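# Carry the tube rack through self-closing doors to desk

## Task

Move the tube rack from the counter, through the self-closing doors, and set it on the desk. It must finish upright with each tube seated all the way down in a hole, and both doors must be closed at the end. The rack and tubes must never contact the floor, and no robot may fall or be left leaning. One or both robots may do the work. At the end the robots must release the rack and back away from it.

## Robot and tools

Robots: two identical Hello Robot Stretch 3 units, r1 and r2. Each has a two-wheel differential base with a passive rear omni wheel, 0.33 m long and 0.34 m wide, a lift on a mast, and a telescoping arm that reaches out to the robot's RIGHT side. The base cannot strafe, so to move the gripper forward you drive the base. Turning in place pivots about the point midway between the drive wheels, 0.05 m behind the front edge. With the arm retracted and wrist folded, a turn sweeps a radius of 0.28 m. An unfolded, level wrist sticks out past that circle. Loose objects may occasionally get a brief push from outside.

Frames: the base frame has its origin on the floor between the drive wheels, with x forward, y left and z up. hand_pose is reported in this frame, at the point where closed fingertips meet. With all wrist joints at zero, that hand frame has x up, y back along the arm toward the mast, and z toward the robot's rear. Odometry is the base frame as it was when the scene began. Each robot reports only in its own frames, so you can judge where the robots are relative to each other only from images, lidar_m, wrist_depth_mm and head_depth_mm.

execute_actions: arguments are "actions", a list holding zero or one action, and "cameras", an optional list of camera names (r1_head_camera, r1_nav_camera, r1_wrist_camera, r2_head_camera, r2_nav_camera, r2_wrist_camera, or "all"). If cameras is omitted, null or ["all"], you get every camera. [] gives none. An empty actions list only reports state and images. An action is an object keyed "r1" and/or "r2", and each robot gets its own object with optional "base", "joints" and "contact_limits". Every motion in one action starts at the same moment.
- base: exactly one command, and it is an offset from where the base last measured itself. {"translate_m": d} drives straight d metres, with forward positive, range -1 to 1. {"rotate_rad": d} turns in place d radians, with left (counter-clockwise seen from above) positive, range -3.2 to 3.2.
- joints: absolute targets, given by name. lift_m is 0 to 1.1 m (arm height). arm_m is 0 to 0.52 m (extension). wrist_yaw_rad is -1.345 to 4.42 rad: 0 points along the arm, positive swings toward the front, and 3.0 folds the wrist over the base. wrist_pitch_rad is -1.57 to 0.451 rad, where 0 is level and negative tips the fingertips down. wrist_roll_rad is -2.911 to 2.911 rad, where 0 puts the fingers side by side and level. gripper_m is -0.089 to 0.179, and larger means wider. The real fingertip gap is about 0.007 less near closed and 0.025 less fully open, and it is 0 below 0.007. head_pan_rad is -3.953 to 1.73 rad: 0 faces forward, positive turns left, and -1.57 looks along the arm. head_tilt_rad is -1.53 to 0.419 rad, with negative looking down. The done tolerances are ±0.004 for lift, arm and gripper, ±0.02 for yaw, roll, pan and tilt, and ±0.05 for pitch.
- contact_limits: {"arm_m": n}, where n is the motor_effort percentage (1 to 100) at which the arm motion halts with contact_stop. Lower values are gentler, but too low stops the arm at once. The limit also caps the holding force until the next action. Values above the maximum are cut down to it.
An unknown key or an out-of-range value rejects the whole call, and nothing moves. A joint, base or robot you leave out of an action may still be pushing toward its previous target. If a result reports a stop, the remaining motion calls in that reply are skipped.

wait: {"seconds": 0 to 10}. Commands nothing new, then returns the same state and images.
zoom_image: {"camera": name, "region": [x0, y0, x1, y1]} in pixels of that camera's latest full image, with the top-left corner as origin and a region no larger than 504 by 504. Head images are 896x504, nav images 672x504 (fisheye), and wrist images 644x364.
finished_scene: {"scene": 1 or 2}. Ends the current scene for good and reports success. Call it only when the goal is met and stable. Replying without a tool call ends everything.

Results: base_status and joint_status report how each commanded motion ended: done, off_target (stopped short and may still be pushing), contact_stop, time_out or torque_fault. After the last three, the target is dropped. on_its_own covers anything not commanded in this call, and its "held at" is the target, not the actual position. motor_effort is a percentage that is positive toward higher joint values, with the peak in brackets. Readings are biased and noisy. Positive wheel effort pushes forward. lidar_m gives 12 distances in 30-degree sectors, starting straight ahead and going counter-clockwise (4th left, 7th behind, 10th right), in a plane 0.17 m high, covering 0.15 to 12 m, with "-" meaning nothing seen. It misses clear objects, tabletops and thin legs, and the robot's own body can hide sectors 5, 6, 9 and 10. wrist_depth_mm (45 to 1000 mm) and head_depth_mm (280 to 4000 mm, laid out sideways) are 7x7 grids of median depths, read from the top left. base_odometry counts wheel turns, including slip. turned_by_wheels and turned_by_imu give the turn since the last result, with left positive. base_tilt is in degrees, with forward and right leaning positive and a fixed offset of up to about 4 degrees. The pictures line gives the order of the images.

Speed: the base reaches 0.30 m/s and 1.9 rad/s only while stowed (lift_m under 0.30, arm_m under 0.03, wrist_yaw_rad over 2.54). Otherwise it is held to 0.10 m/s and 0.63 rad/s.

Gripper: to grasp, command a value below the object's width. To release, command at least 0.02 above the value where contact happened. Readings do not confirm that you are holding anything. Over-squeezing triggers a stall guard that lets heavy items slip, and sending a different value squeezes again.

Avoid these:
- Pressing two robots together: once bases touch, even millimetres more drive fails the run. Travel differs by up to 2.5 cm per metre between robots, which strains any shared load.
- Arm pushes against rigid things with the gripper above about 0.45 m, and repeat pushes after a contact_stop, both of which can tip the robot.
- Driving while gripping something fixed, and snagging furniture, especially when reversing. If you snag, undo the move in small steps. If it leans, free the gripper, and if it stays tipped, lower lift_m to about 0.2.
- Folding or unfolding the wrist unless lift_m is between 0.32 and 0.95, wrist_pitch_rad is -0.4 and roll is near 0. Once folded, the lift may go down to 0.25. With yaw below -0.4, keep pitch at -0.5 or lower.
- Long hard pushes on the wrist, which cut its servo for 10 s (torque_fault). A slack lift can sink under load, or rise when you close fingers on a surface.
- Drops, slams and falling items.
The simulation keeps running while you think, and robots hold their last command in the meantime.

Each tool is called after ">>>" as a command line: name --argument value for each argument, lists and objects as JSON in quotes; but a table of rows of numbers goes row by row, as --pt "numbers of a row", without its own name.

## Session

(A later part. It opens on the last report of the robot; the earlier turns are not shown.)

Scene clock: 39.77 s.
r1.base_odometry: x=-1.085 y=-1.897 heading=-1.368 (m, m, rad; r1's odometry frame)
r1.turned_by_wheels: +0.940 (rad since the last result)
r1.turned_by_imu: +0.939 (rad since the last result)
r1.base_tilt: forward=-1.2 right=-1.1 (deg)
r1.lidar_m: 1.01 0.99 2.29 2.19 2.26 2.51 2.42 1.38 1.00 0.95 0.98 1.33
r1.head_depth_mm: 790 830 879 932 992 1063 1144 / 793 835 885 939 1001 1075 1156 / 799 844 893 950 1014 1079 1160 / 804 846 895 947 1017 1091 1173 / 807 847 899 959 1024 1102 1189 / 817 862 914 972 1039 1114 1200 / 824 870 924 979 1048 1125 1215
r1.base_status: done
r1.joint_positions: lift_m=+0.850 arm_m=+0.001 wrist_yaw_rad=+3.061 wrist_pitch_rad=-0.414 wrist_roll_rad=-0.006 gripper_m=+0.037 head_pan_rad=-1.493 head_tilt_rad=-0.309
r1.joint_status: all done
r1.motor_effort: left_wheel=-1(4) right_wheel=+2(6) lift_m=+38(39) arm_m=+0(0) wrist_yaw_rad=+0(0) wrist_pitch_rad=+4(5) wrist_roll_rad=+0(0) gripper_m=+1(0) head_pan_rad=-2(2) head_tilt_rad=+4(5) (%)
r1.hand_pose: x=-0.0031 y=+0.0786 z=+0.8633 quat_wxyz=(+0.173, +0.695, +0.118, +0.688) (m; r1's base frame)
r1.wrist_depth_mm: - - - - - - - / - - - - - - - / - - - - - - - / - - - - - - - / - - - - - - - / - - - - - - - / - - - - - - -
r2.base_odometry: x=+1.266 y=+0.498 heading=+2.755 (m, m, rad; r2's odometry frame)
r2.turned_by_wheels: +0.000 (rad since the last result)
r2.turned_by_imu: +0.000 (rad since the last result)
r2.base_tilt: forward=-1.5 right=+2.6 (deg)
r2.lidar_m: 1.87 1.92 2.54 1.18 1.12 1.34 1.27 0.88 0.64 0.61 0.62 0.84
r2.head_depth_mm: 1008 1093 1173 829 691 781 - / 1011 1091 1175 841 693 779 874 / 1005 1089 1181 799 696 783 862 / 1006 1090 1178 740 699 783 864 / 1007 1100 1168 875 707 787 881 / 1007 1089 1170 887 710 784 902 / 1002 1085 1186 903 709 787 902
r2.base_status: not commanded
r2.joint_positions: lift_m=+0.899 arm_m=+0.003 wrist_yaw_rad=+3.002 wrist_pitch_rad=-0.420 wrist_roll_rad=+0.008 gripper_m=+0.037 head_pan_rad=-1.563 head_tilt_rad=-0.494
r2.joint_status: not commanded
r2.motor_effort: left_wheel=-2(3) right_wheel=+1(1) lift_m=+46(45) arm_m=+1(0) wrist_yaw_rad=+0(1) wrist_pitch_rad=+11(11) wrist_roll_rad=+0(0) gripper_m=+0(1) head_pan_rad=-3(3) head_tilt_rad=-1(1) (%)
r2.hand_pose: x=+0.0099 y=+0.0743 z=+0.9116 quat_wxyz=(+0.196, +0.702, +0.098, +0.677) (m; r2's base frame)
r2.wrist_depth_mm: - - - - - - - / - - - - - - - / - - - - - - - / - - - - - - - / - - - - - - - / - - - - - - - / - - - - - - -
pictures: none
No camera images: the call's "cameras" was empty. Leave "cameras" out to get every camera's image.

>>> execute_actions --actions '[{"r1":{"joints":{"wrist_yaw_rad":0,"gripper_m":0.12,"head_tilt_rad":-0.5}},"r2":{"joints":{"wrist_yaw_rad":0,"lift_m":0.94}}}]' --cameras '[]'

>>> execute_actions --actions '[{"r1":{"joints":{"wrist_pitch_rad":0,"arm_m":0.2}},"r2":{"joints":{"wrist_pitch_rad":0,"gripper_m":0.179}}}]' --cameras '["r1_head_camera","r1_wrist_camera","r2_head_camera","r2_wrist_camera"]'

Scene clock: 42.83 s.
r1.base_odometry: x=-1.085 y=-1.897 heading=-1.368 (m, m, rad; r1's odometry frame)
r1.turned_by_wheels: +0.000 (rad since the last result)
r1.turned_by_imu: -0.001 (rad since the last result)
r1.base_tilt: forward=-1.3 right=-1.0 (deg)
r1.lidar_m: 1.01 0.99 2.29 2.19 2.26 2.52 2.42 1.39 1.00 0.95 0.99 1.33
r1.head_depth_mm: 769 835 916 1004 1121 1269 1281 / 776 842 920 1015 1135 1285 - / 778 847 926 1031 1150 1301 1293 / 782 842 923 1030 1151 1298 1298 / 785 850 932 1039 1172 1321 1298 / 795 864 948 1052 1180 1335 1308 / 798 872 958 1057 1193 1350 1322
r1.base_status: not commanded
r1.joint_positions: lift_m=+0.850 arm_m=+0.001 wrist_yaw_rad=+0.002 wrist_pitch_rad=-0.414 wrist_roll_rad=-0.006 gripper_m=+0.120 head_pan_rad=-1.493 head_tilt_rad=-0.493
r1.joint_status: all done
r1.motor_effort: left_wheel=-1(0) right_wheel=+1(1) lift_m=+38(39) arm_m=-1(0) wrist_yaw_rad=-1(3) wrist_pitch_rad=+5(4) wrist_roll_rad=+1(0) gripper_m=+0(83) head_pan_rad=-1(2) head_tilt_rad=-4(21) (%)
r1.hand_pose: x=-0.0211 y=-0.3706 z=+0.8633 quat_wxyz=(+0.694, +0.147, -0.690, -0.144) (m; r1's base frame)
r1.wrist_depth_mm: 637 639 622 623 628 631 624 / 683 679 676 666 670 680 672 / 748 732 742 742 734 731 726 / 816 817 815 811 810 791 805 / 906 902 880 883 893 875 870 / - - - - - 969 - / - - - - - - -
r2.base_odometry: x=+1.266 y=+0.498 heading=+2.755 (m, m, rad; r2's odometry frame)
r2.turned_by_wheels: +0.000 (rad since the last result)
r2.turned_by_imu: +0.000 (rad since the last result)
r2.base_tilt: forward=-1.6 right=+2.7 (deg)
r2.lidar_m: 1.87 1.92 2.55 1.17 1.12 1.34 1.27 0.88 0.63 0.61 0.63 0.85
r2.head_depth_mm: 1011 1097 1164 827 696 768 - / 1014 1100 1181 839 692 - - / 1008 1096 1178 800 696 - - / 1004 1092 1170 742 700 786 901 / 1006 1088 1171 875 708 784 900 / 1007 1084 1175 892 708 786 901 / 1004 1091 1181 905 710 790 903
r2.base_status: not commanded
r2.joint_positions: lift_m=+0.939 arm_m=+0.003 wrist_yaw_rad=+0.002 wrist_pitch_rad=-0.420 wrist_roll_rad=+0.008 gripper_m=+0.037 head_pan_rad=-1.563 head_tilt_rad=-0.494
r2.joint_status: all done
r2.motor_effort: left_wheel=-2(2) right_wheel=+1(1) lift_m=+45(52) arm_m=+0(0) wrist_yaw_rad=-2(2) wrist_pitch_rad=+11(11) wrist_roll_rad=+0(1) gripper_m=+0(1) head_pan_rad=-3(3) head_tilt_rad=-1(1) (%)
r2.hand_pose: x=-0.0211 y=-0.3718 z=+0.9517 quat_wxyz=(+0.689, +0.148, -0.694, -0.148) (m; r2's base frame)
r2.wrist_depth_mm: 858 875 774 862 923 904 907 / 559 565 470 566 574 572 557 / 381 380 377 381 384 389 392 / 421 422 423 432 433 450 444 / 473 470 479 485 482 489 495 / 522 541 525 549 540 567 572 / 603 614 629 626 656 655 666
pictures: none
No camera images: the call's "cameras" was empty. Leave "cameras" out to get every camera's image.

Scene clock: 45.53 s.
r1.base_odometry: x=-1.085 y=-1.897 heading=-1.368 (m, m, rad; r1's odometry frame)
r1.turned_by_wheels: +0.000 (rad since the last result)
r1.turned_by_imu: -0.001 (rad since the last result)
r1.base_tilt: forward=-1.1 right=-1.0 (deg)
r1.lidar_m: 1.01 0.99 2.28 2.19 2.27 2.52 2.41 1.38 1.00 0.95 0.99 1.32
r1.head_depth_mm: 769 836 912 1008 - - 1286 / 774 841 920 1010 - - 1286 / 779 846 927 1021 1142 1327 1290 / 783 844 920 1020 1155 1305 1298 / 785 850 929 1041 1168 1323 1303 / 793 864 948 1049 1177 1334 1310 / 799 870 954 1063 1188 1353 1315
r1.base_status: not commanded
r1.joint_positions: lift_m=+0.850 arm_m=+0.200 wrist_yaw_rad=+0.000 wrist_pitch_rad=-0.023 wrist_roll_rad=-0.006 gripper_m=+0.120 head_pan_rad=-1.493 head_tilt_rad=-0.494
r1.joint_status: all done
r1.motor_effort: left_wheel=+0(0) right_wheel=+2(2) lift_m=+38(39) arm_m=+4(6) wrist_yaw_rad=+0(2) wrist_pitch_rad=+8(8) wrist_roll_rad=+0(0) gripper_m=+0(1) head_pan_rad=-2(2) head_tilt_rad=-3(4) (%)
r1.hand_pose: x=-0.0213 y=-0.6003 z=+0.9584 quat_wxyz=(+0.709, +0.009, -0.705, -0.008) (m; r1's base frame)
r1.wrist_depth_mm: 468 472 466 472 472 475 474 / 485 482 478 482 488 485 489 / 493 495 495 500 497 499 498 / 505 508 507 516 510 509 513 / 520 521 520 523 524 522 523 / 534 533 532 535 538 535 535 / 549 551 542 552 551 - 550
r2.base_odometry: x=+1.266 y=+0.498 heading=+2.755 (m, m, rad; r2's odometry frame)
r2.turned_by_wheels: +0.000 (rad since the last result)
r2.turned_by_imu: +0.000 (rad since the last result)
r2.base_tilt: forward=-1.5 right=+2.7 (deg)
r2.lidar_m: 1.87 1.91 2.54 1.17 1.12 1.34 1.27 0.88 0.63 0.61 0.63 0.84
r2.head_depth_mm: 1015 1099 1166 827 695 757 - / 1010 1099 1178 839 683 - - / 1012 1092 1175 801 665 - - / 1009 1089 1182 743 698 785 902 / 1003 1088 1178 879 712 785 898 / 1005 1086 1173 891 710 789 904 / 1008 1083 1183 900 711 786 904
r2.base_status: not commanded
r2.joint_positions: lift_m=+0.939 arm_m=+0.003 wrist_yaw_rad=+0.002 wrist_pitch_rad=-0.025 wrist_roll_rad=+0.008 gripper_m=+0.179 head_pan_rad=-1.563 head_tilt_rad=-0.494
r2.joint_status: all done
r2.motor_effort: left_wheel=-2(2) right_wheel=+2(1) lift_m=+45(46) arm_m=+0(0) wrist_yaw_rad=-2(1) wrist_pitch_rad=+14(14) wrist_roll_rad=+0(0) gripper_m=+1(100) head_pan_rad=-3(3) head_tilt_rad=-1(1) (%)
r2.hand_pose: x=-0.0210 y=-0.4032 z=+1.0477 quat_wxyz=(+0.705, +0.010, -0.710, -0.008) (m; r2's base frame)
r2.wrist_depth_mm: 906 935 892 950 968 935 999 / 925 950 926 920 978 957 964 / 938 955 965 998 - - - / 946 - - 997 - - - / 587 607 523 548 572 625 561 / 433 404 393 397 395 391 386 / 403 401 411 413 416 418 423
pictures: r1_head_camera (sideways: a quarter turn clockwise sets it upright), r1_wrist_camera, r2_head_camera (sideways: a quarter turn clockwise sets it upright), r2_wrist_camera
Images, in order (width x height): r1_head_camera 896x504, r1_wrist_camera 644x364, r2_head_camera 896x504, r2_wrist_camera 644x364.

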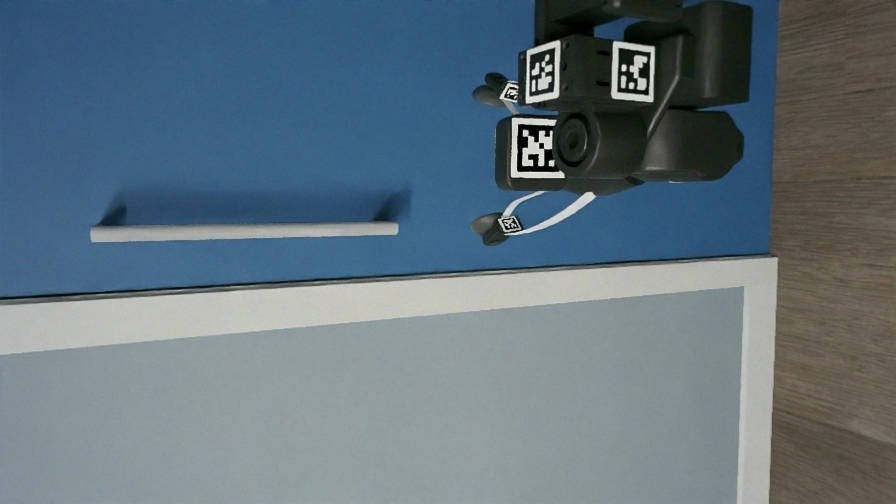

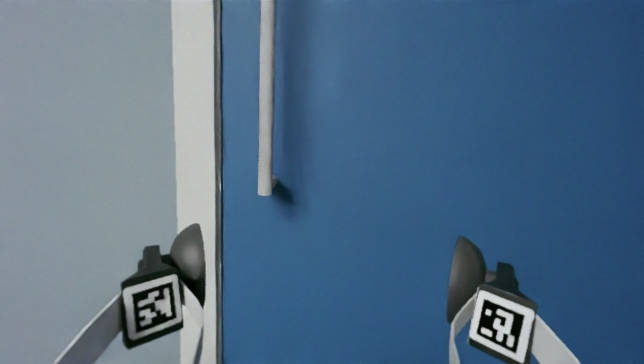

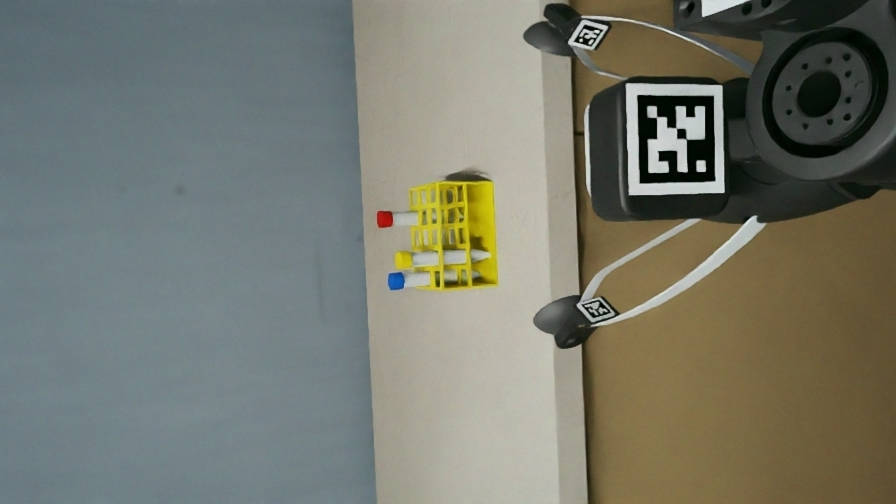

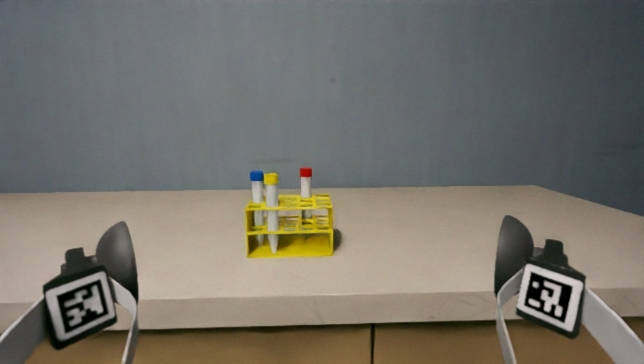

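>>> execute_actions --actions '[{"r1":{"base":{"translate_m":0.08},"joints":{"lift_m":0.93,"arm_m":0.36}},"r2":{"base":{"translate_m":0.04},"joints":{"wrist_pitch_rad":-0.2,"lift_m":0.9,"arm_m":0.08}}}]' --cameras '["r1_head_camera","r1_wrist_camera","r2_head_camera","r2_wrist_camera"]'

Scene clock: 48.97 s.
r1.base_odometry: x=-1.069 y=-1.975 heading=-1.368 (m, m, rad; r1's odometry frame)
r1.turned_by_wheels: +0.000 (rad since the last result)
r1.turned_by_imu: -0.001 (rad since the last result)
r1.base_tilt: forward=-1.3 right=-1.0 (deg)
r1.lidar_m: 1.63 0.92 2.29 2.19 2.27 2.60 2.49 1.38 1.00 0.94 0.99 1.33
r1.head_depth_mm: 768 831 896 1033 1130 1267 1286 / 774 840 897 1057 1136 1280 1289 / 777 835 912 1043 1145 1296 1292 / 773 841 924 1032 1149 1312 1302 / 787 857 940 1040 1160 1321 1305 / 792 860 945 1049 1181 1331 1308 / 799 870 953 1059 1189 1350 1314
r1.base_status: done
r1.joint_positions: lift_m=+0.930 arm_m=+0.360 wrist_yaw_rad=+0.000 wrist_pitch_rad=-0.022 wrist_roll_rad=-0.006 gripper_m=+0.120 head_pan_rad=-1.493 head_tilt_rad=-0.494
r1.joint_status: all done
r1.motor_effort: left_wheel=+0(2) right_wheel=+1(5) lift_m=+39(40) arm_m=+4(4) wrist_yaw_rad=+0(0) wrist_pitch_rad=+7(7) wrist_roll_rad=+1(0) gripper_m=+0(0) head_pan_rad=-2(2) head_tilt_rad=-4(4) (%)
r1.hand_pose: x=-0.0214 y=-0.7603 z=+1.0386 quat_wxyz=(+0.709, +0.008, -0.705, -0.008) (m; r1's base frame)
r1.wrist_depth_mm: 322 325 315 323 325 325 325 / 330 331 322 331 333 332 333 / 341 341 330 342 341 343 341 / 347 351 339 351 352 353 352 / 359 357 349 362 360 361 360 / 366 366 364 367 371 370 370 / 379 378 370 378 380 - 381
r2.base_odometry: x=+1.229 y=+0.513 heading=+2.754 (m, m, rad; r2's odometry frame)
r2.turned_by_wheels: +0.000 (rad since the last result)
r2.turned_by_imu: +0.000 (rad since the last result)
r2.base_tilt: forward=-1.6 right=+2.8 (deg)
r2.lidar_m: 1.83 1.88 2.49 1.10 1.11 1.39 1.32 0.88 0.63 0.61 0.63 0.84
r2.head_depth_mm: 1008 1098 1165 829 674 - - / 1010 1091 1178 839 681 - - / 1010 1093 1183 758 661 - 917 / 1001 1083 1178 766 696 797 898 / 1004 1089 1177 876 705 784 902 / 1004 1086 1172 890 709 787 900 / 1002 1082 1186 902 707 788 896
r2.base_status: done
r2.joint_positions: lift_m=+0.901 arm_m=+0.080 wrist_yaw_rad=+0.001 wrist_pitch_rad=-0.217 wrist_roll_rad=+0.008 gripper_m=+0.179 head_pan_rad=-1.563 head_tilt_rad=-0.494
r2.joint_status: all done
r2.motor_effort: left_wheel=-3(3) right_wheel=+1(5) lift_m=+18(42) arm_m=+3(4) wrist_yaw_rad=+0(2) wrist_pitch_rad=+9(12) wrist_roll_rad=+0(0) gripper_m=+1(1) head_pan_rad=-3(3) head_tilt_rad=-1(1) (%)
r2.hand_pose: x=-0.0213 y=-0.4697 z=+0.9606 quat_wxyz=(+0.700, +0.077, -0.705, -0.077) (m; r2's base frame)
r2.wrist_depth_mm: 776 806 816 819 848 854 844 / 847 854 843 860 878 909 918 / 634 640 633 413 622 626 615 / 381 381 380 378 377 375 374 / 294 299 300 303 306 303 309 / 335 344 347 348 353 358 364 / 375 376 375 374 382 391 399
pictures: r1_head_camera (sideways: a quarter turn clockwise sets it upright), r1_wrist_camera, r2_head_camera (sideways: a quarter turn clockwise sets it upright), r2_wrist_camera
Images, in order (width x height): r1_head_camera 896x504, r1_wrist_camera 644x364, r2_head_camera 896x504, r2_wrist_camera 644x364.

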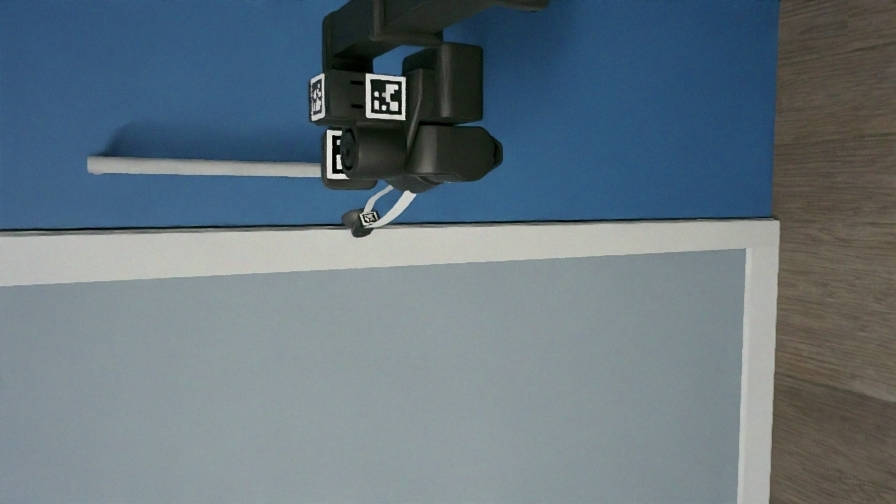

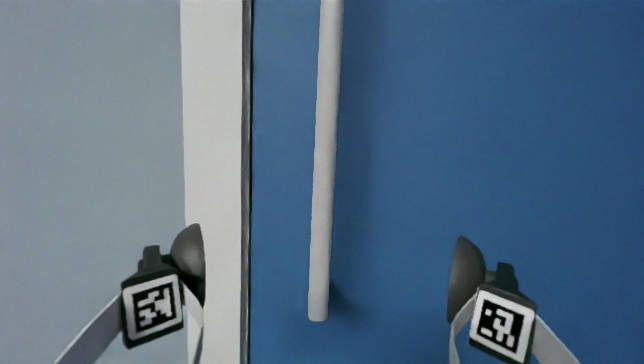

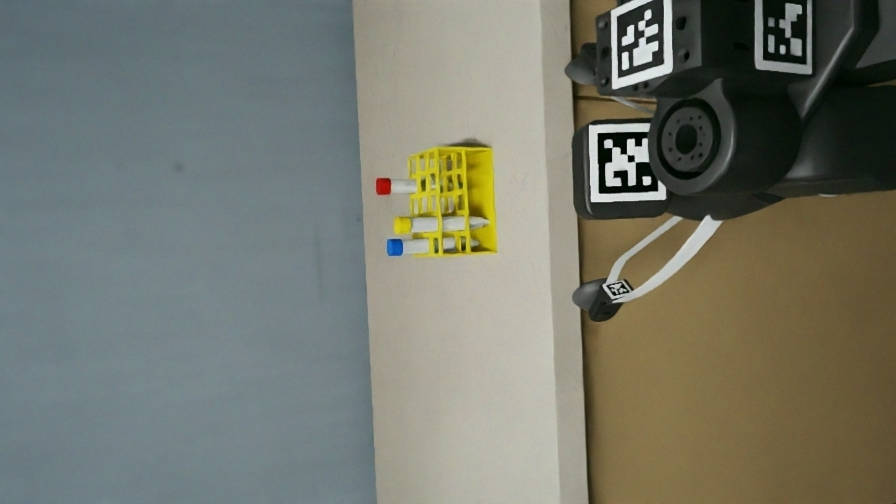

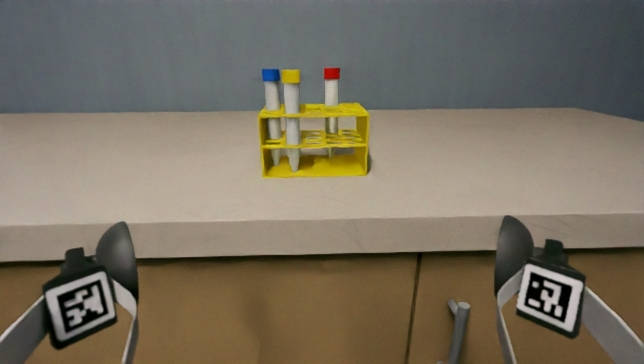

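>>> execute_actions --actions '[{"r1":{"joints":{"arm_m":0.48,"gripper_m":0.09},"contact_limits":{"arm_m":15}},"r2":{"joints":{"arm_m":0.22}}}]' --cameras '["r1_nav_camera","r1_wrist_camera","r2_head_camera","r2_wrist_camera"]'

Scene clock: 51.83 s.
r1.base_odometry: x=-1.069 y=-1.975 heading=-1.368 (m, m, rad; r1's odometry frame)
r1.turned_by_wheels: +0.000 (rad since the last result)
r1.turned_by_imu: -0.001 (rad since the last result)
r1.base_tilt: forward=-1.2 right=-1.0 (deg)
r1.lidar_m: 1.63 0.93 2.28 2.19 2.26 2.60 2.49 1.38 0.99 0.94 0.98 1.33
r1.head_depth_mm: 767 833 888 1021 1121 1265 1285 / 773 840 - 1027 1136 1278 1289 / 775 836 902 1033 1139 1296 1289 / 773 841 924 1032 1150 1310 1295 / 785 856 939 1037 1162 1318 1304 / 794 863 948 1045 1176 1331 1310 / 797 869 951 1054 1189 1349 1313
r1.base_status: not commanded
r1.joint_positions: lift_m=+0.930 arm_m=+0.480 wrist_yaw_rad=+0.000 wrist_pitch_rad=-0.022 wrist_roll_rad=-0.006 gripper_m=+0.090 head_pan_rad=-1.493 head_tilt_rad=-0.494
r1.joint_status: all done
r1.motor_effort: left_wheel=+0(1) right_wheel=+1(2) lift_m=+39(39) arm_m=+4(5) wrist_yaw_rad=+0(0) wrist_pitch_rad=+8(8) wrist_roll_rad=+0(0) gripper_m=-1(80) head_pan_rad=-3(2) head_tilt_rad=-3(4) (%)
r1.contact_limits: arm_m 15 (drawing in: default 28, maximum 45; extending or still: default 38, maximum 63)
r1.hand_pose: x=-0.0214 y=-0.8803 z=+1.0386 quat_wxyz=(+0.709, +0.008, -0.705, -0.008) (m; r1's base frame)
r1.wrist_depth_mm: 213 201 213 212 215 214 215 / 217 206 219 218 220 219 219 / 223 211 225 222 225 225 226 / 230 217 231 229 231 231 231 / 236 223 235 233 237 238 237 / 242 229 244 241 244 243 244 / 248 237 251 249 252 250 251
r2.base_odometry: x=+1.229 y=+0.513 heading=+2.754 (m, m, rad; r2's odometry frame)
r2.turned_by_wheels: +0.000 (rad since the last result)
r2.turned_by_imu: +0.000 (rad since the last result)
r2.base_tilt: forward=-1.5 right=+2.7 (deg)
r2.lidar_m: 1.83 1.88 2.49 1.10 1.11 1.39 1.32 0.88 0.63 0.61 0.62 0.84
r2.head_depth_mm: 1011 1091 1161 907 - 794 893 / 1007 1095 1176 949 - 795 897 / 1011 1091 1177 771 - 798 895 / 1001 1092 1177 776 704 784 900 / 1006 1087 1173 876 706 785 899 / 1009 1088 1178 889 706 786 900 / 1006 1085 1184 900 711 789 899
r2.base_status: not commanded
r2.joint_positions: lift_m=+0.901 arm_m=+0.220 wrist_yaw_rad=+0.000 wrist_pitch_rad=-0.217 wrist_roll_rad=+0.008 gripper_m=+0.179 head_pan_rad=-1.563 head_tilt_rad=-0.494
r2.joint_status: all done
r2.motor_effort: left_wheel=-2(2) right_wheel=+1(2) lift_m=+18(18) arm_m=+3(3) wrist_yaw_rad=-1(0) wrist_pitch_rad=+9(10) wrist_roll_rad=+0(0) gripper_m=+0(1) head_pan_rad=-2(3) head_tilt_rad=-1(2) (%)
r2.hand_pose: x=-0.0214 y=-0.6096 z=+0.9606 quat_wxyz=(+0.700, +0.077, -0.705, -0.077) (m; r2's base frame)
r2.wrist_depth_mm: 662 672 694 704 702 727 713 / 705 725 688 735 746 763 786 / 643 643 498 287 622 616 611 / 382 376 289 290 347 374 371 / 272 277 268 261 263 283 265 / - 209 208 208 206 207 205 / - 171 169 170 170 172 173
pictures: r1_nav_camera (sideways: a quarter turn counterclockwise sets it upright), r1_wrist_camera, r2_head_camera (sideways: a quarter turn clockwise sets it upright), r2_wrist_camera
Images, in order (width x height): r1_nav_camera 672x504, r1_wrist_camera 644x364, r2_head_camera 896x504, r2_wrist_camera 644x364.

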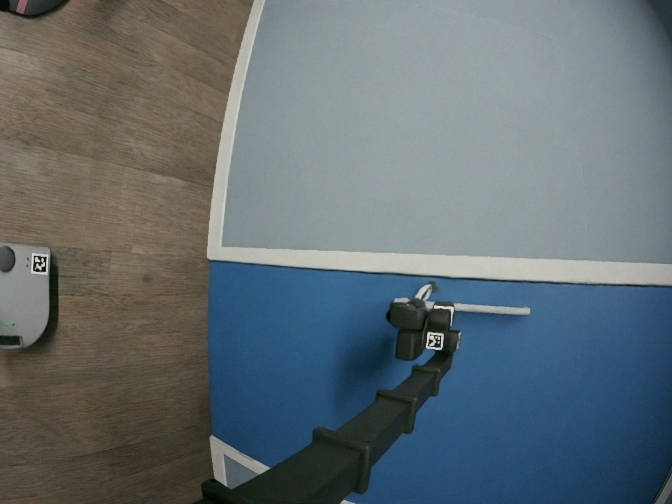

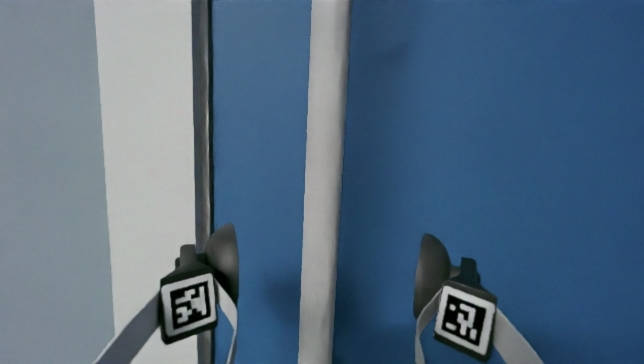

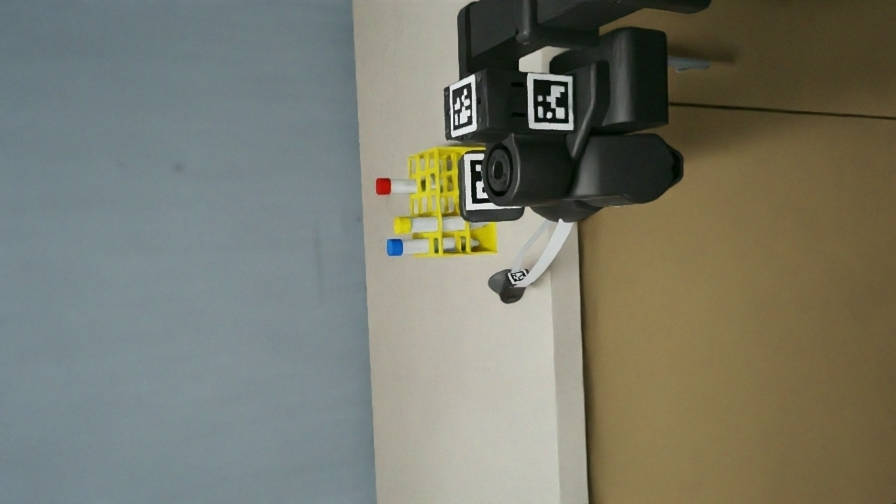

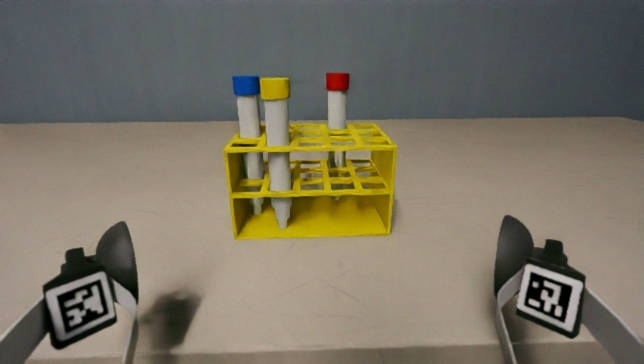

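>>> execute_actions --actions '[{"r1":{"joints":{"arm_m":0.52},"contact_limits":{"arm_m":15}},"r2":{"joints":{"arm_m":0.35},"contact_limits":{"arm_m":15}}}]' --cameras '["r2_head_camera","r2_wrist_camera"]'

>>> execute_actions --actions '[{"r1":{"joints":{"gripper_m":-0.02}}}]' --cameras '["r1_wrist_camera"]'

Scene clock: 54.60 s.
r1.base_odometry: x=-1.069 y=-1.975 heading=-1.368 (m, m, rad; r1's odometry frame)
r1.turned_by_wheels: +0.000 (rad since the last result)
r1.turned_by_imu: -0.001 (rad since the last result)
r1.base_tilt: forward=-1.2 right=-1.0 (deg)
r1.lidar_m: 1.63 0.93 2.28 2.19 2.26 2.61 2.50 1.38 1.00 0.94 0.99 1.33
r1.head_depth_mm: 768 835 888 1023 1120 1270 1280 / 773 839 - 1020 1135 1286 1290 / 777 837 914 1031 1148 1294 1291 / 772 842 920 1031 1151 1304 1297 / 787 857 936 1039 1162 1327 1301 / 793 862 946 1049 1180 1336 1307 / 799 873 953 1058 1181 1354 1316
r1.base_status: not commanded
r1.joint_positions: lift_m=+0.930 arm_m=+0.520 wrist_yaw_rad=+0.000 wrist_pitch_rad=-0.022 wrist_roll_rad=-0.006 gripper_m=+0.090 head_pan_rad=-1.493 head_tilt_rad=-0.494
r1.joint_status: all done
r1.motor_effort: left_wheel=-1(1) right_wheel=+1(1) lift_m=+38(38) arm_m=+4(6) wrist_yaw_rad=+0(0) wrist_pitch_rad=+7(8) wrist_roll_rad=+0(0) gripper_m=+0(1) head_pan_rad=-2(2) head_tilt_rad=-4(3) (%)
r1.contact_limits: arm_m 15 (drawing in: default 28, maximum 45; extending or still: default 38, maximum 63)
r1.hand_pose: x=-0.0214 y=-0.9203 z=+1.0386 quat_wxyz=(+0.709, +0.008, -0.705, -0.008) (m; r1's base frame)
r1.wrist_depth_mm: 164 164 176 116 177 178 176 / 168 169 181 119 182 181 182 / 173 172 186 123 187 186 187 / 178 176 191 188 190 192 192 / 192 181 195 194 196 196 197 / 197 187 200 136 201 201 202 / 203 191 208 137 208 207 207
r2.base_odometry: x=+1.229 y=+0.513 heading=+2.754 (m, m, rad; r2's odometry frame)
r2.turned_by_wheels: +0.000 (rad since the last result)
r2.turned_by_imu: +0.000 (rad since the last result)
r2.base_tilt: forward=-1.6 right=+2.7 (deg)
r2.lidar_m: 1.83 1.88 2.49 1.10 1.11 1.39 1.32 0.88 0.63 0.61 0.63 0.84
r2.head_depth_mm: 1013 1091 1160 934 704 779 891 / 1004 1092 1182 - 691 780 892 / 1008 1086 1172 - 704 781 897 / 1003 1092 1170 754 701 781 900 / 1004 1090 1175 876 706 783 901 / 999 1084 1175 887 709 785 898 / 1001 1092 1182 901 708 788 900
r2.base_status: not commanded
r2.joint_positions: lift_m=+0.901 arm_m=+0.350 wrist_yaw_rad=+0.000 wrist_pitch_rad=-0.217 wrist_roll_rad=+0.008 gripper_m=+0.179 head_pan_rad=-1.563 head_tilt_rad=-0.494
r2.joint_status: all done
r2.motor_effort: left_wheel=-2(2) right_wheel=+1(1) lift_m=+18(18) arm_m=+3(4) wrist_yaw_rad=+1(1) wrist_pitch_rad=+9(9) wrist_roll_rad=+0(0) gripper_m=+1(1) head_pan_rad=-3(3) head_tilt_rad=-1(1) (%)
r2.contact_limits: arm_m 15 (drawing in: default 15, maximum 24; extending or still: default 21, maximum 35)
r2.hand_pose: x=-0.0214 y=-0.7396 z=+0.9605 quat_wxyz=(+0.700, +0.077, -0.705, -0.077) (m; r2's base frame)
r2.wrist_depth_mm: 557 558 569 590 589 583 602 / 604 588 588 596 609 635 635 / 607 549 104 497 648 655 616 / 382 382 118 172 322 368 366 / 269 134 115 174 139 280 263 / - 128 147 155 154 193 206 / - 151 155 154 155 168 163
pictures: r2_head_camera (sideways: a quarter turn clockwise sets it upright), r2_wrist_camera
Images, in order (width x height): r2_head_camera 896x504, r2_wrist_camera 644x364.

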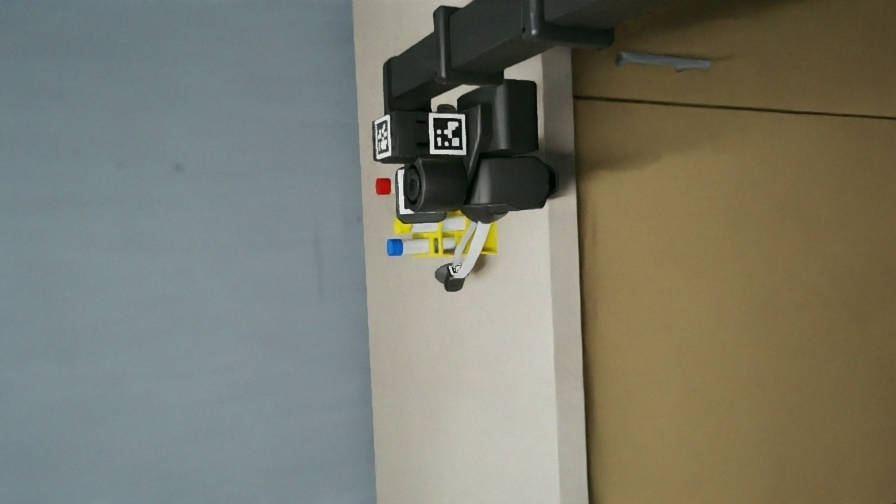

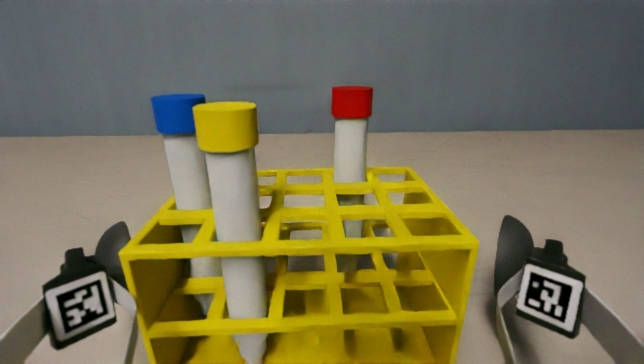

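Scene clock: 56.20 s.
r1.base_odometry: x=-1.069 y=-1.975 heading=-1.368 (m, m, rad; r1's odometry frame)
r1.turned_by_wheels: +0.000 (rad since the last result)
r1.turned_by_imu: +0.000 (rad since the last result)
r1.base_tilt: forward=-1.2 right=-1.1 (deg)
r1.lidar_m: 1.63 0.93 2.29 2.19 2.26 2.60 2.50 1.38 0.99 0.94 0.98 1.33
r1.head_depth_mm: 765 829 885 1019 1115 1261 1286 / 769 834 - 1010 1129 1276 1287 / 773 831 908 1028 1138 1287 1288 / 772 842 923 1028 1150 1309 1299 / 786 854 938 1035 1161 1322 1304 / 790 862 946 1051 1176 1335 1304 / 798 870 953 1056 1189 1353 1312
r1.base_status: not commanded
r1.joint_positions: lift_m=+0.930 arm_m=+0.520 wrist_yaw_rad=+0.007 wrist_pitch_rad=-0.021 wrist_roll_rad=-0.006 gripper_m=-0.019 head_pan_rad=-1.493 head_tilt_rad=-0.494
r1.joint_status: all done
r1.motor_effort: left_wheel=+2(0) right_wheel=-2(2) lift_m=+38(38) arm_m=+2(4) wrist_yaw_rad=-5(6) wrist_pitch_rad=+7(7) wrist_roll_rad=+0(0) gripper_m=-13(91) head_pan_rad=-2(2) head_tilt_rad=-3(4) (%)
r1.hand_pose: x=-0.0196 y=-0.9206 z=+1.0388 quat_wxyz=(+0.709, +0.010, -0.705, -0.005) (m; r1's base frame)
r1.wrist_depth_mm: 165 164 172 112 173 172 173 / 170 168 176 117 177 177 177 / 174 172 181 119 182 181 181 / 188 177 185 121 186 187 187 / 193 182 192 123 191 191 191 / 198 187 197 125 196 196 196 / 205 191 203 201 204 202 202
r2.base_odometry: x=+1.229 y=+0.513 heading=+2.754 (m, m, rad; r2's odometry frame)
r2.turned_by_wheels: +0.000 (rad since the last result)
r2.turned_by_imu: +0.000 (rad since the last result)
r2.base_tilt: forward=-1.5 right=+2.7 (deg)
r2.lidar_m: 1.83 1.88 2.49 1.10 1.11 1.38 1.32 0.88 0.63 0.61 0.62 0.84
r2.head_depth_mm: 1015 1092 1165 936 703 780 889 / 1008 1091 1184 - 692 785 895 / 1008 1092 1178 - 706 783 896 / 1006 1093 1175 756 701 784 893 / 1006 1085 1173 878 706 785 899 / 1001 1083 1173 890 708 783 898 / 1004 1087 1181 900 706 787 900
r2.base_status: not commanded
r2.joint_positions: lift_m=+0.901 arm_m=+0.350 wrist_yaw_rad=+0.000 wrist_pitch_rad=-0.217 wrist_roll_rad=+0.008 gripper_m=+0.179 head_pan_rad=-1.563 head_tilt_rad=-0.494
r2.joint_status: not commanded
r2.motor_effort: left_wheel=-2(2) right_wheel=+1(1) lift_m=+18(18) arm_m=+3(3) wrist_yaw_rad=-1(1) wrist_pitch_rad=+9(10) wrist_roll_rad=+1(0) gripper_m=+1(0) head_pan_rad=-3(3) head_tilt_rad=-1(1) (%)
r2.hand_pose: x=-0.0214 y=-0.7396 z=+0.9605 quat_wxyz=(+0.700, +0.077, -0.705, -0.077) (m; r2's base frame)
r2.wrist_depth_mm: 552 569 567 576 587 597 614 / 602 592 594 593 623 623 623 / 602 558 104 499 633 652 615 / 376 377 117 172 320 373 371 / 270 133 115 174 138 280 265 / - 128 148 155 154 193 206 / - 151 154 154 154 170 164
pictures: r1_wrist_camera
Images, in order (width x height): r1_wrist_camera 644x364.

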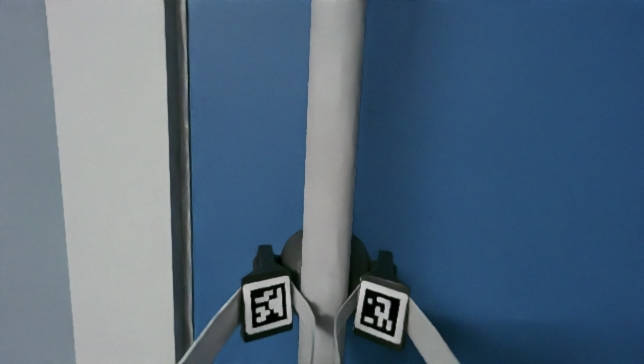

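>>> execute_actions --actions '[{"r1":{"joints":{"arm_m":0.40}},"r2":{"base":{"translate_m":0.008},"joints":{"lift_m":0.885}}}]' --cameras '["r1_wrist_camera","r1_nav_camera","r2_wrist_camera"]'

Scene clock: 58.60 s.
r1.base_odometry: x=-1.069 y=-1.975 heading=-1.369 (m, m, rad; r1's odometry frame)
r1.turned_by_wheels: -0.001 (rad since the last result)
r1.turned_by_imu: -0.002 (rad since the last result)
r1.base_tilt: forward=-1.3 right=-1.1 (deg)
r1.lidar_m: 1.63 0.93 2.29 2.19 2.26 2.61 2.49 1.38 0.90 0.82 0.99 1.33
r1.head_depth_mm: 680 739 792 916 1008 1147 1251 / 672 733 781 918 996 1130 1252 / 666 717 781 893 985 1119 1233 / 764 833 912 1016 1148 1308 1300 / 788 854 937 1038 1167 1324 1298 / 791 862 948 1049 1180 1333 1309 / 798 867 954 1057 1192 1353 1316
r1.base_status: not commanded
r1.joint_positions: lift_m=+0.930 arm_m=+0.400 wrist_yaw_rad=-0.035 wrist_pitch_rad=-0.023 wrist_roll_rad=-0.006 gripper_m=-0.019 head_pan_rad=-1.493 head_tilt_rad=-0.494
r1.joint_status: all done
r1.on_its_own: wrist_yaw_rad is at rest, and its effort (+27) is outside its rest range (-12 to +12)
r1.motor_effort: left_wheel=-8(8) right_wheel=+14(14) lift_m=+38(39) arm_m=-5(9) wrist_yaw_rad=+27(27) wrist_pitch_rad=+8(7) wrist_roll_rad=+0(0) gripper_m=-17(16) head_pan_rad=-2(2) head_tilt_rad=-4(3) (%)
r1.hand_pose: x=-0.0304 y=-0.8009 z=+1.0384 quat_wxyz=(+0.709, -0.004, -0.705, -0.021) (m; r1's base frame)
r1.wrist_depth_mm: 278 272 163 167 180 190 201 / 285 276 168 172 184 195 206 / 293 292 171 176 191 201 214 / 299 298 176 124 196 207 221 / 305 306 180 124 202 214 229 / 313 316 184 125 211 222 236 / 321 323 188 198 215 229 244
r2.base_odometry: x=+1.221 y=+0.516 heading=+2.754 (m, m, rad; r2's odometry frame)
r2.turned_by_wheels: +0.000 (rad since the last result)
r2.turned_by_imu: +0.000 (rad since the last result)
r2.base_tilt: forward=-1.6 right=+2.7 (deg)
r2.lidar_m: 1.82 1.87 2.48 1.11 1.11 1.39 1.32 0.88 0.63 0.61 0.62 0.84
r2.head_depth_mm: 1014 1090 1163 926 - 776 895 / 1010 1088 1176 - 703 780 901 / 1002 1093 1174 - 706 782 896 / 1008 1097 1168 776 699 784 897 / 1003 1086 1168 878 708 784 901 / 1005 1086 1178 888 706 784 896 / 998 1086 1185 900 709 788 903
r2.base_status: done
r2.joint_positions: lift_m=+0.886 arm_m=+0.350 wrist_yaw_rad=+0.000 wrist_pitch_rad=-0.217 wrist_roll_rad=+0.008 gripper_m=+0.179 head_pan_rad=-1.563 head_tilt_rad=-0.494
r2.joint_status: all done
r2.motor_effort: left_wheel=-2(4) right_wheel=+1(6) lift_m=+19(15) arm_m=+4(3) wrist_yaw_rad=+0(1) wrist_pitch_rad=+10(10) wrist_roll_rad=+0(0) gripper_m=+1(1) head_pan_rad=-3(3) head_tilt_rad=+0(1) (%)
r2.hand_pose: x=-0.0214 y=-0.7396 z=+0.9455 quat_wxyz=(+0.700, +0.077, -0.705, -0.077) (m; r2's base frame)
r2.wrist_depth_mm: 550 568 567 580 583 599 605 / 586 586 99 598 625 615 646 / 566 571 107 566 555 553 553 / 339 335 120 141 144 332 330 / 242 122 121 161 152 131 237 / - 127 129 134 150 131 184 / - 146 143 148 147 145 145
pictures: r1_nav_camera (sideways: a quarter turn counterclockwise sets it upright), r1_wrist_camera, r2_wrist_camera
Images, in order (width x height): r1_nav_camera 672x504, r1_wrist_camera 644x364, r2_wrist_camera 644x364.

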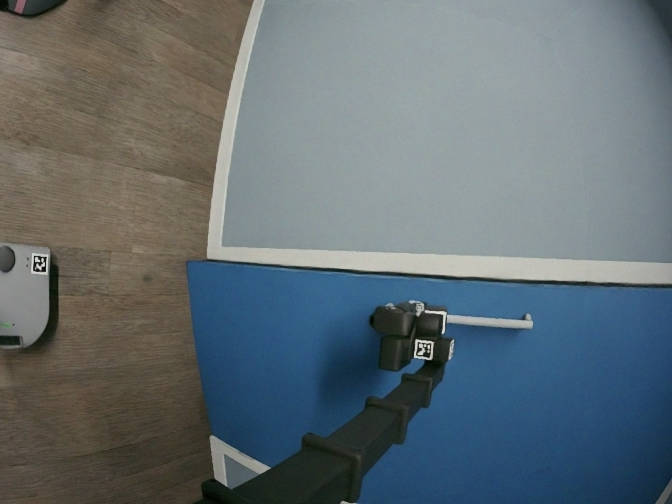

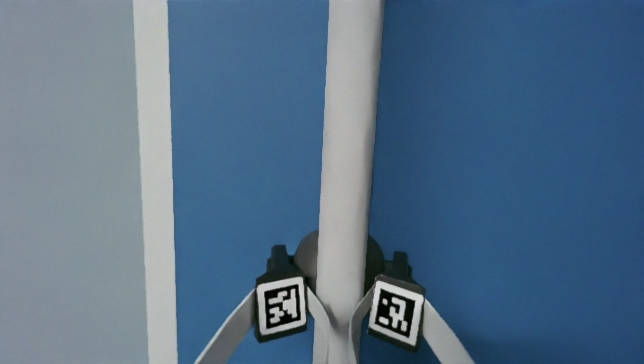

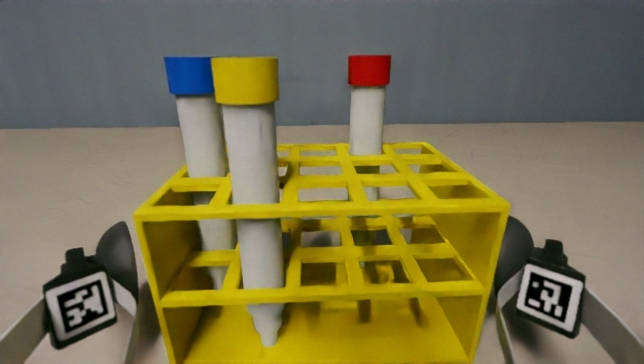

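>>> execute_actions --actions '[{"r1":{"base":{"translate_m":-0.055},"joints":{"arm_m":0.28}},"r2":{"joints":{"gripper_m":0.085}}}]' --cameras '["r2_wrist_camera"]'

>>> execute_actions --actions '[{"r1":{"base":{"translate_m":-0.05},"joints":{"arm_m":0.175}},"r2":{"joints":{"lift_m":0.93}}}]' --cameras '["r1_wrist_camera","r1_nav_camera","r2_wrist_camera","r2_head_camera"]'

Scene clock: 61.57 s.
r1.base_odometry: x=-1.080 y=-1.921 heading=-1.369 (m, m, rad; r1's odometry frame)
r1.turned_by_wheels: +0.000 (rad since the last result)
r1.turned_by_imu: +0.000 (rad since the last result)
r1.base_tilt: forward=-1.2 right=-1.1 (deg)
r1.lidar_m: 1.69 0.98 2.29 2.19 2.26 2.55 2.44 1.38 0.81 0.69 0.99 1.33
r1.head_depth_mm: 594 650 709 - 914 1031 1197 / 580 633 685 - 885 988 1148 / 564 600 654 752 845 950 1099 / 568 625 690 769 1103 1243 1232 / 782 856 937 1037 1162 1326 1302 / 793 865 947 1050 1174 1336 1309 / 799 870 954 1054 1190 1353 1308
r1.base_status: done
r1.joint_positions: lift_m=+0.930 arm_m=+0.280 wrist_yaw_rad=+0.002 wrist_pitch_rad=-0.025 wrist_roll_rad=-0.006 gripper_m=-0.019 head_pan_rad=-1.493 head_tilt_rad=-0.494
r1.joint_status: all done
r1.motor_effort: left_wheel=+1(15) right_wheel=-1(22) lift_m=+38(39) arm_m=-4(10) wrist_yaw_rad=-3(49) wrist_pitch_rad=+8(9) wrist_roll_rad=+0(1) gripper_m=-13(19) head_pan_rad=-3(2) head_tilt_rad=-3(3) (%)
r1.hand_pose: x=-0.0209 y=-0.6808 z=+1.0379 quat_wxyz=(+0.709, +0.010, -0.705, -0.008) (m; r1's base frame)
r1.wrist_depth_mm: 400 155 161 112 188 205 227 / 405 160 165 117 193 212 234 / 418 413 168 120 200 219 244 / 427 422 174 121 206 227 253 / 444 434 178 124 212 235 263 / 451 448 181 125 224 245 272 / 466 462 191 198 229 254 284
r2.base_odometry: x=+1.221 y=+0.516 heading=+2.754 (m, m, rad; r2's odometry frame)
r2.turned_by_wheels: +0.000 (rad since the last result)
r2.turned_by_imu: +0.000 (rad since the last result)
r2.base_tilt: forward=-1.5 right=+2.7 (deg)
r2.lidar_m: 1.82 1.87 2.48 1.16 1.17 1.39 1.33 0.88 0.63 0.61 0.62 0.84
r2.head_depth_mm: 1012 1093 1160 924 - 779 891 / 1008 1091 1172 - 705 781 894 / 1009 1092 1179 - 705 783 893 / 1003 1091 1173 776 698 785 897 / 1002 1093 1173 880 707 782 899 / 1006 1084 1177 889 708 785 901 / 1005 1087 1178 903 709 786 902
r2.base_status: not commanded
r2.joint_positions: lift_m=+0.886 arm_m=+0.350 wrist_yaw_rad=+0.000 wrist_pitch_rad=-0.217 wrist_roll_rad=+0.008 gripper_m=+0.090 head_pan_rad=-1.563 head_tilt_rad=-0.494
r2.joint_status: gripper_m off_target (ended at +0.090, target +0.085)
r2.motor_effort: left_wheel=-2(1) right_wheel=+1(0) lift_m=+19(18) arm_m=+2(3) wrist_yaw_rad=+1(0) wrist_pitch_rad=+10(10) wrist_roll_rad=+0(0) gripper_m=-30(100) head_pan_rad=-3(3) head_tilt_rad=-1(1) (%)
r2.hand_pose: x=-0.0214 y=-0.7396 z=+0.9455 quat_wxyz=(+0.700, +0.077, -0.705, -0.077) (m; r2's base frame)
r2.wrist_depth_mm: 550 559 574 577 575 597 603 / 581 598 110 604 604 634 644 / 569 555 120 192 549 558 549 / 335 334 120 140 144 329 330 / 239 220 153 183 170 237 237 / 186 138 140 173 165 - 184 / - 145 148 147 147 150 150
pictures: r2_wrist_camera
Images, in order (width x height): r2_wrist_camera 644x364.

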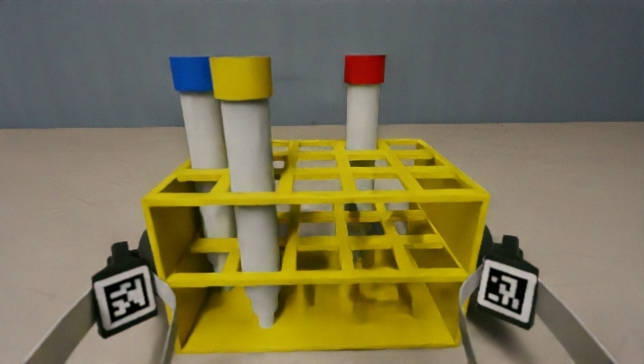

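Scene clock: 63.73 s.
r1.base_odometry: x=-1.090 y=-1.872 heading=-1.369 (m, m, rad; r1's odometry frame)
r1.turned_by_wheels: +0.000 (rad since the last result)
r1.turned_by_imu: -0.001 (rad since the last result)
r1.base_tilt: forward=-1.3 right=-1.0 (deg)
r1.lidar_m: 1.74 1.03 2.29 2.19 2.26 2.49 2.39 1.39 0.72 0.57 0.99 1.33
r1.head_depth_mm: 515 564 623 672 - 943 1084 / 490 534 594 640 - 869 997 / 467 508 556 605 706 804 928 / 458 499 549 615 690 802 1212 / 787 858 945 1030 1164 1322 1296 / 793 865 948 1050 1177 1343 1313 / 799 871 961 1064 1195 1354 1315
r1.base_status: done
r1.joint_positions: lift_m=+0.930 arm_m=+0.175 wrist_yaw_rad=-0.001 wrist_pitch_rad=-0.025 wrist_roll_rad=-0.006 gripper_m=-0.019 head_pan_rad=-1.493 head_tilt_rad=-0.494
r1.joint_status: all done
r1.motor_effort: left_wheel=+0(11) right_wheel=+1(16) lift_m=+38(38) arm_m=-3(10) wrist_yaw_rad=-1(41) wrist_pitch_rad=+8(9) wrist_roll_rad=+0(0) gripper_m=-13(18) head_pan_rad=-1(2) head_tilt_rad=-4(3) (%)
r1.hand_pose: x=-0.0217 y=-0.5758 z=+1.0378 quat_wxyz=(+0.709, +0.009, -0.705, -0.010) (m; r1's base frame)
r1.wrist_depth_mm: 490 141 154 109 197 227 272 / 501 144 158 112 203 236 283 / 518 150 162 117 210 246 296 / 529 154 167 121 218 256 311 / 540 158 171 122 224 267 326 / 560 161 172 122 242 277 346 / 571 168 182 132 245 292 363
r2.base_odometry: x=+1.221 y=+0.516 heading=+2.754 (m, m, rad; r2's odometry frame)
r2.turned_by_wheels: +0.000 (rad since the last result)
r2.turned_by_imu: +0.000 (rad since the last result)
r2.base_tilt: forward=-1.4 right=+2.7 (deg)
r2.lidar_m: 1.82 1.87 2.48 1.21 1.43 1.39 1.32 0.88 0.63 0.61 0.63 0.84
r2.head_depth_mm: 1012 1093 1165 - 701 778 893 / 1005 1089 1175 - 692 782 895 / 1005 1089 1176 - 694 783 897 / 1004 1089 1163 771 698 785 897 / 1006 1090 1174 879 707 786 901 / 1004 1087 1170 892 708 784 900 / 1003 1088 1186 900 708 785 897
r2.base_status: not commanded
r2.joint_positions: lift_m=+0.929 arm_m=+0.350 wrist_yaw_rad=+0.000 wrist_pitch_rad=-0.227 wrist_roll_rad=+0.008 gripper_m=+0.100 head_pan_rad=-1.563 head_tilt_rad=-0.494
r2.joint_status: all done
r2.on_its_own: gripper_m is held at +0.099, not at your +0.085, by its stall guard, which is still easing
r2.motor_effort: left_wheel=-2(2) right_wheel=+1(1) lift_m=+46(45) arm_m=+3(3) wrist_yaw_rad=+1(1) wrist_pitch_rad=+15(15) wrist_roll_rad=+0(0) gripper_m=-25(30) head_pan_rad=-3(3) head_tilt_rad=-2(1) (%)
r2.hand_pose: x=-0.0214 y=-0.7388 z=+0.9869 quat_wxyz=(+0.700, +0.080, -0.705, -0.081) (m; r2's base frame)
r2.wrist_depth_mm: 564 560 575 567 578 595 586 / 587 597 137 608 613 635 647 / 626 624 144 642 650 663 679 / 436 432 128 168 146 429 432 / 317 296 152 186 177 314 313 / 247 138 152 176 167 - 245 / 202 194 148 154 153 200 200
pictures: r1_nav_camera (sideways: a quarter turn counterclockwise sets it upright), r1_wrist_camera, r2_head_camera (sideways: a quarter turn clockwise sets it upright), r2_wrist_camera
Images, in order (width x height): r1_nav_camera 672x504, r1_wrist_camera 644x364, r2_head_camera 896x504, r2_wrist_camera 644x364.

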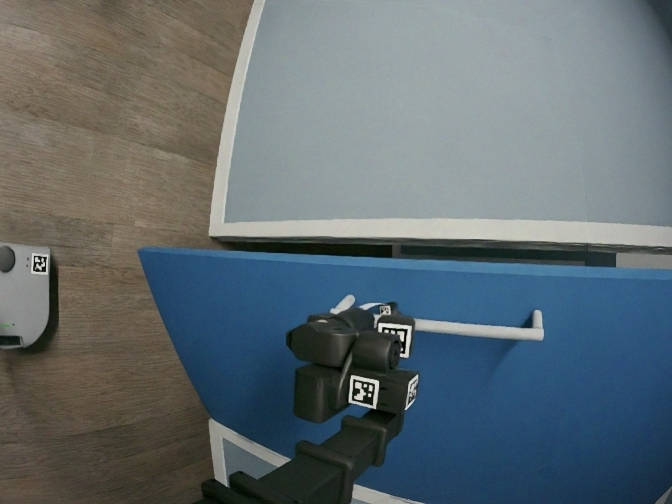

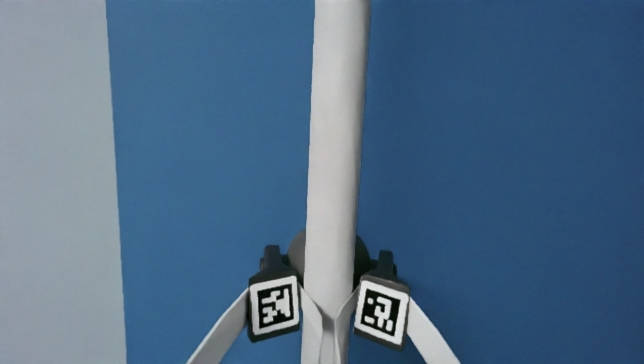

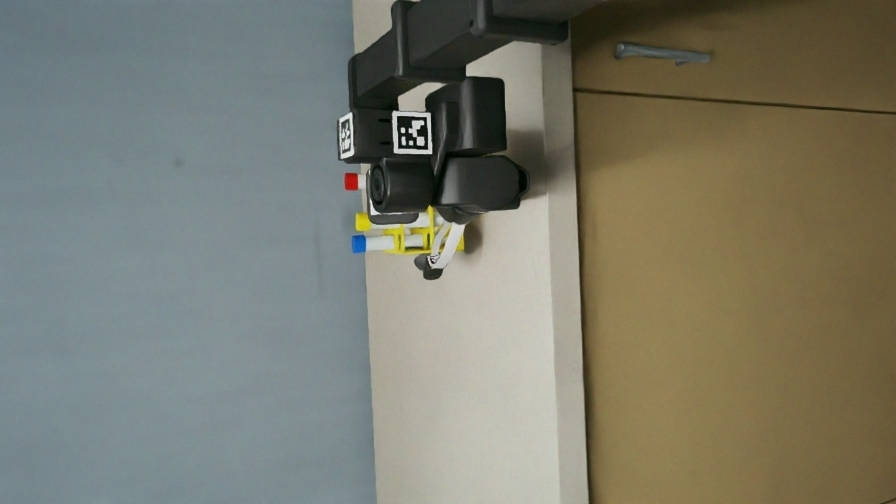

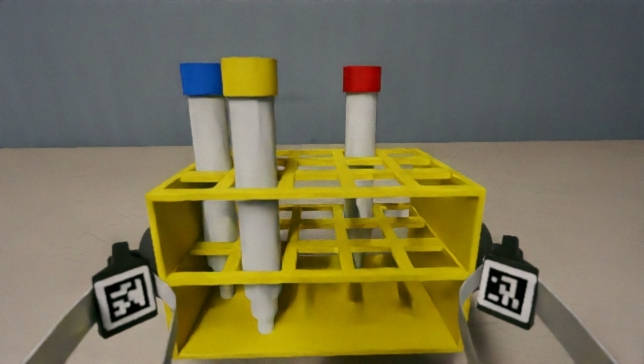

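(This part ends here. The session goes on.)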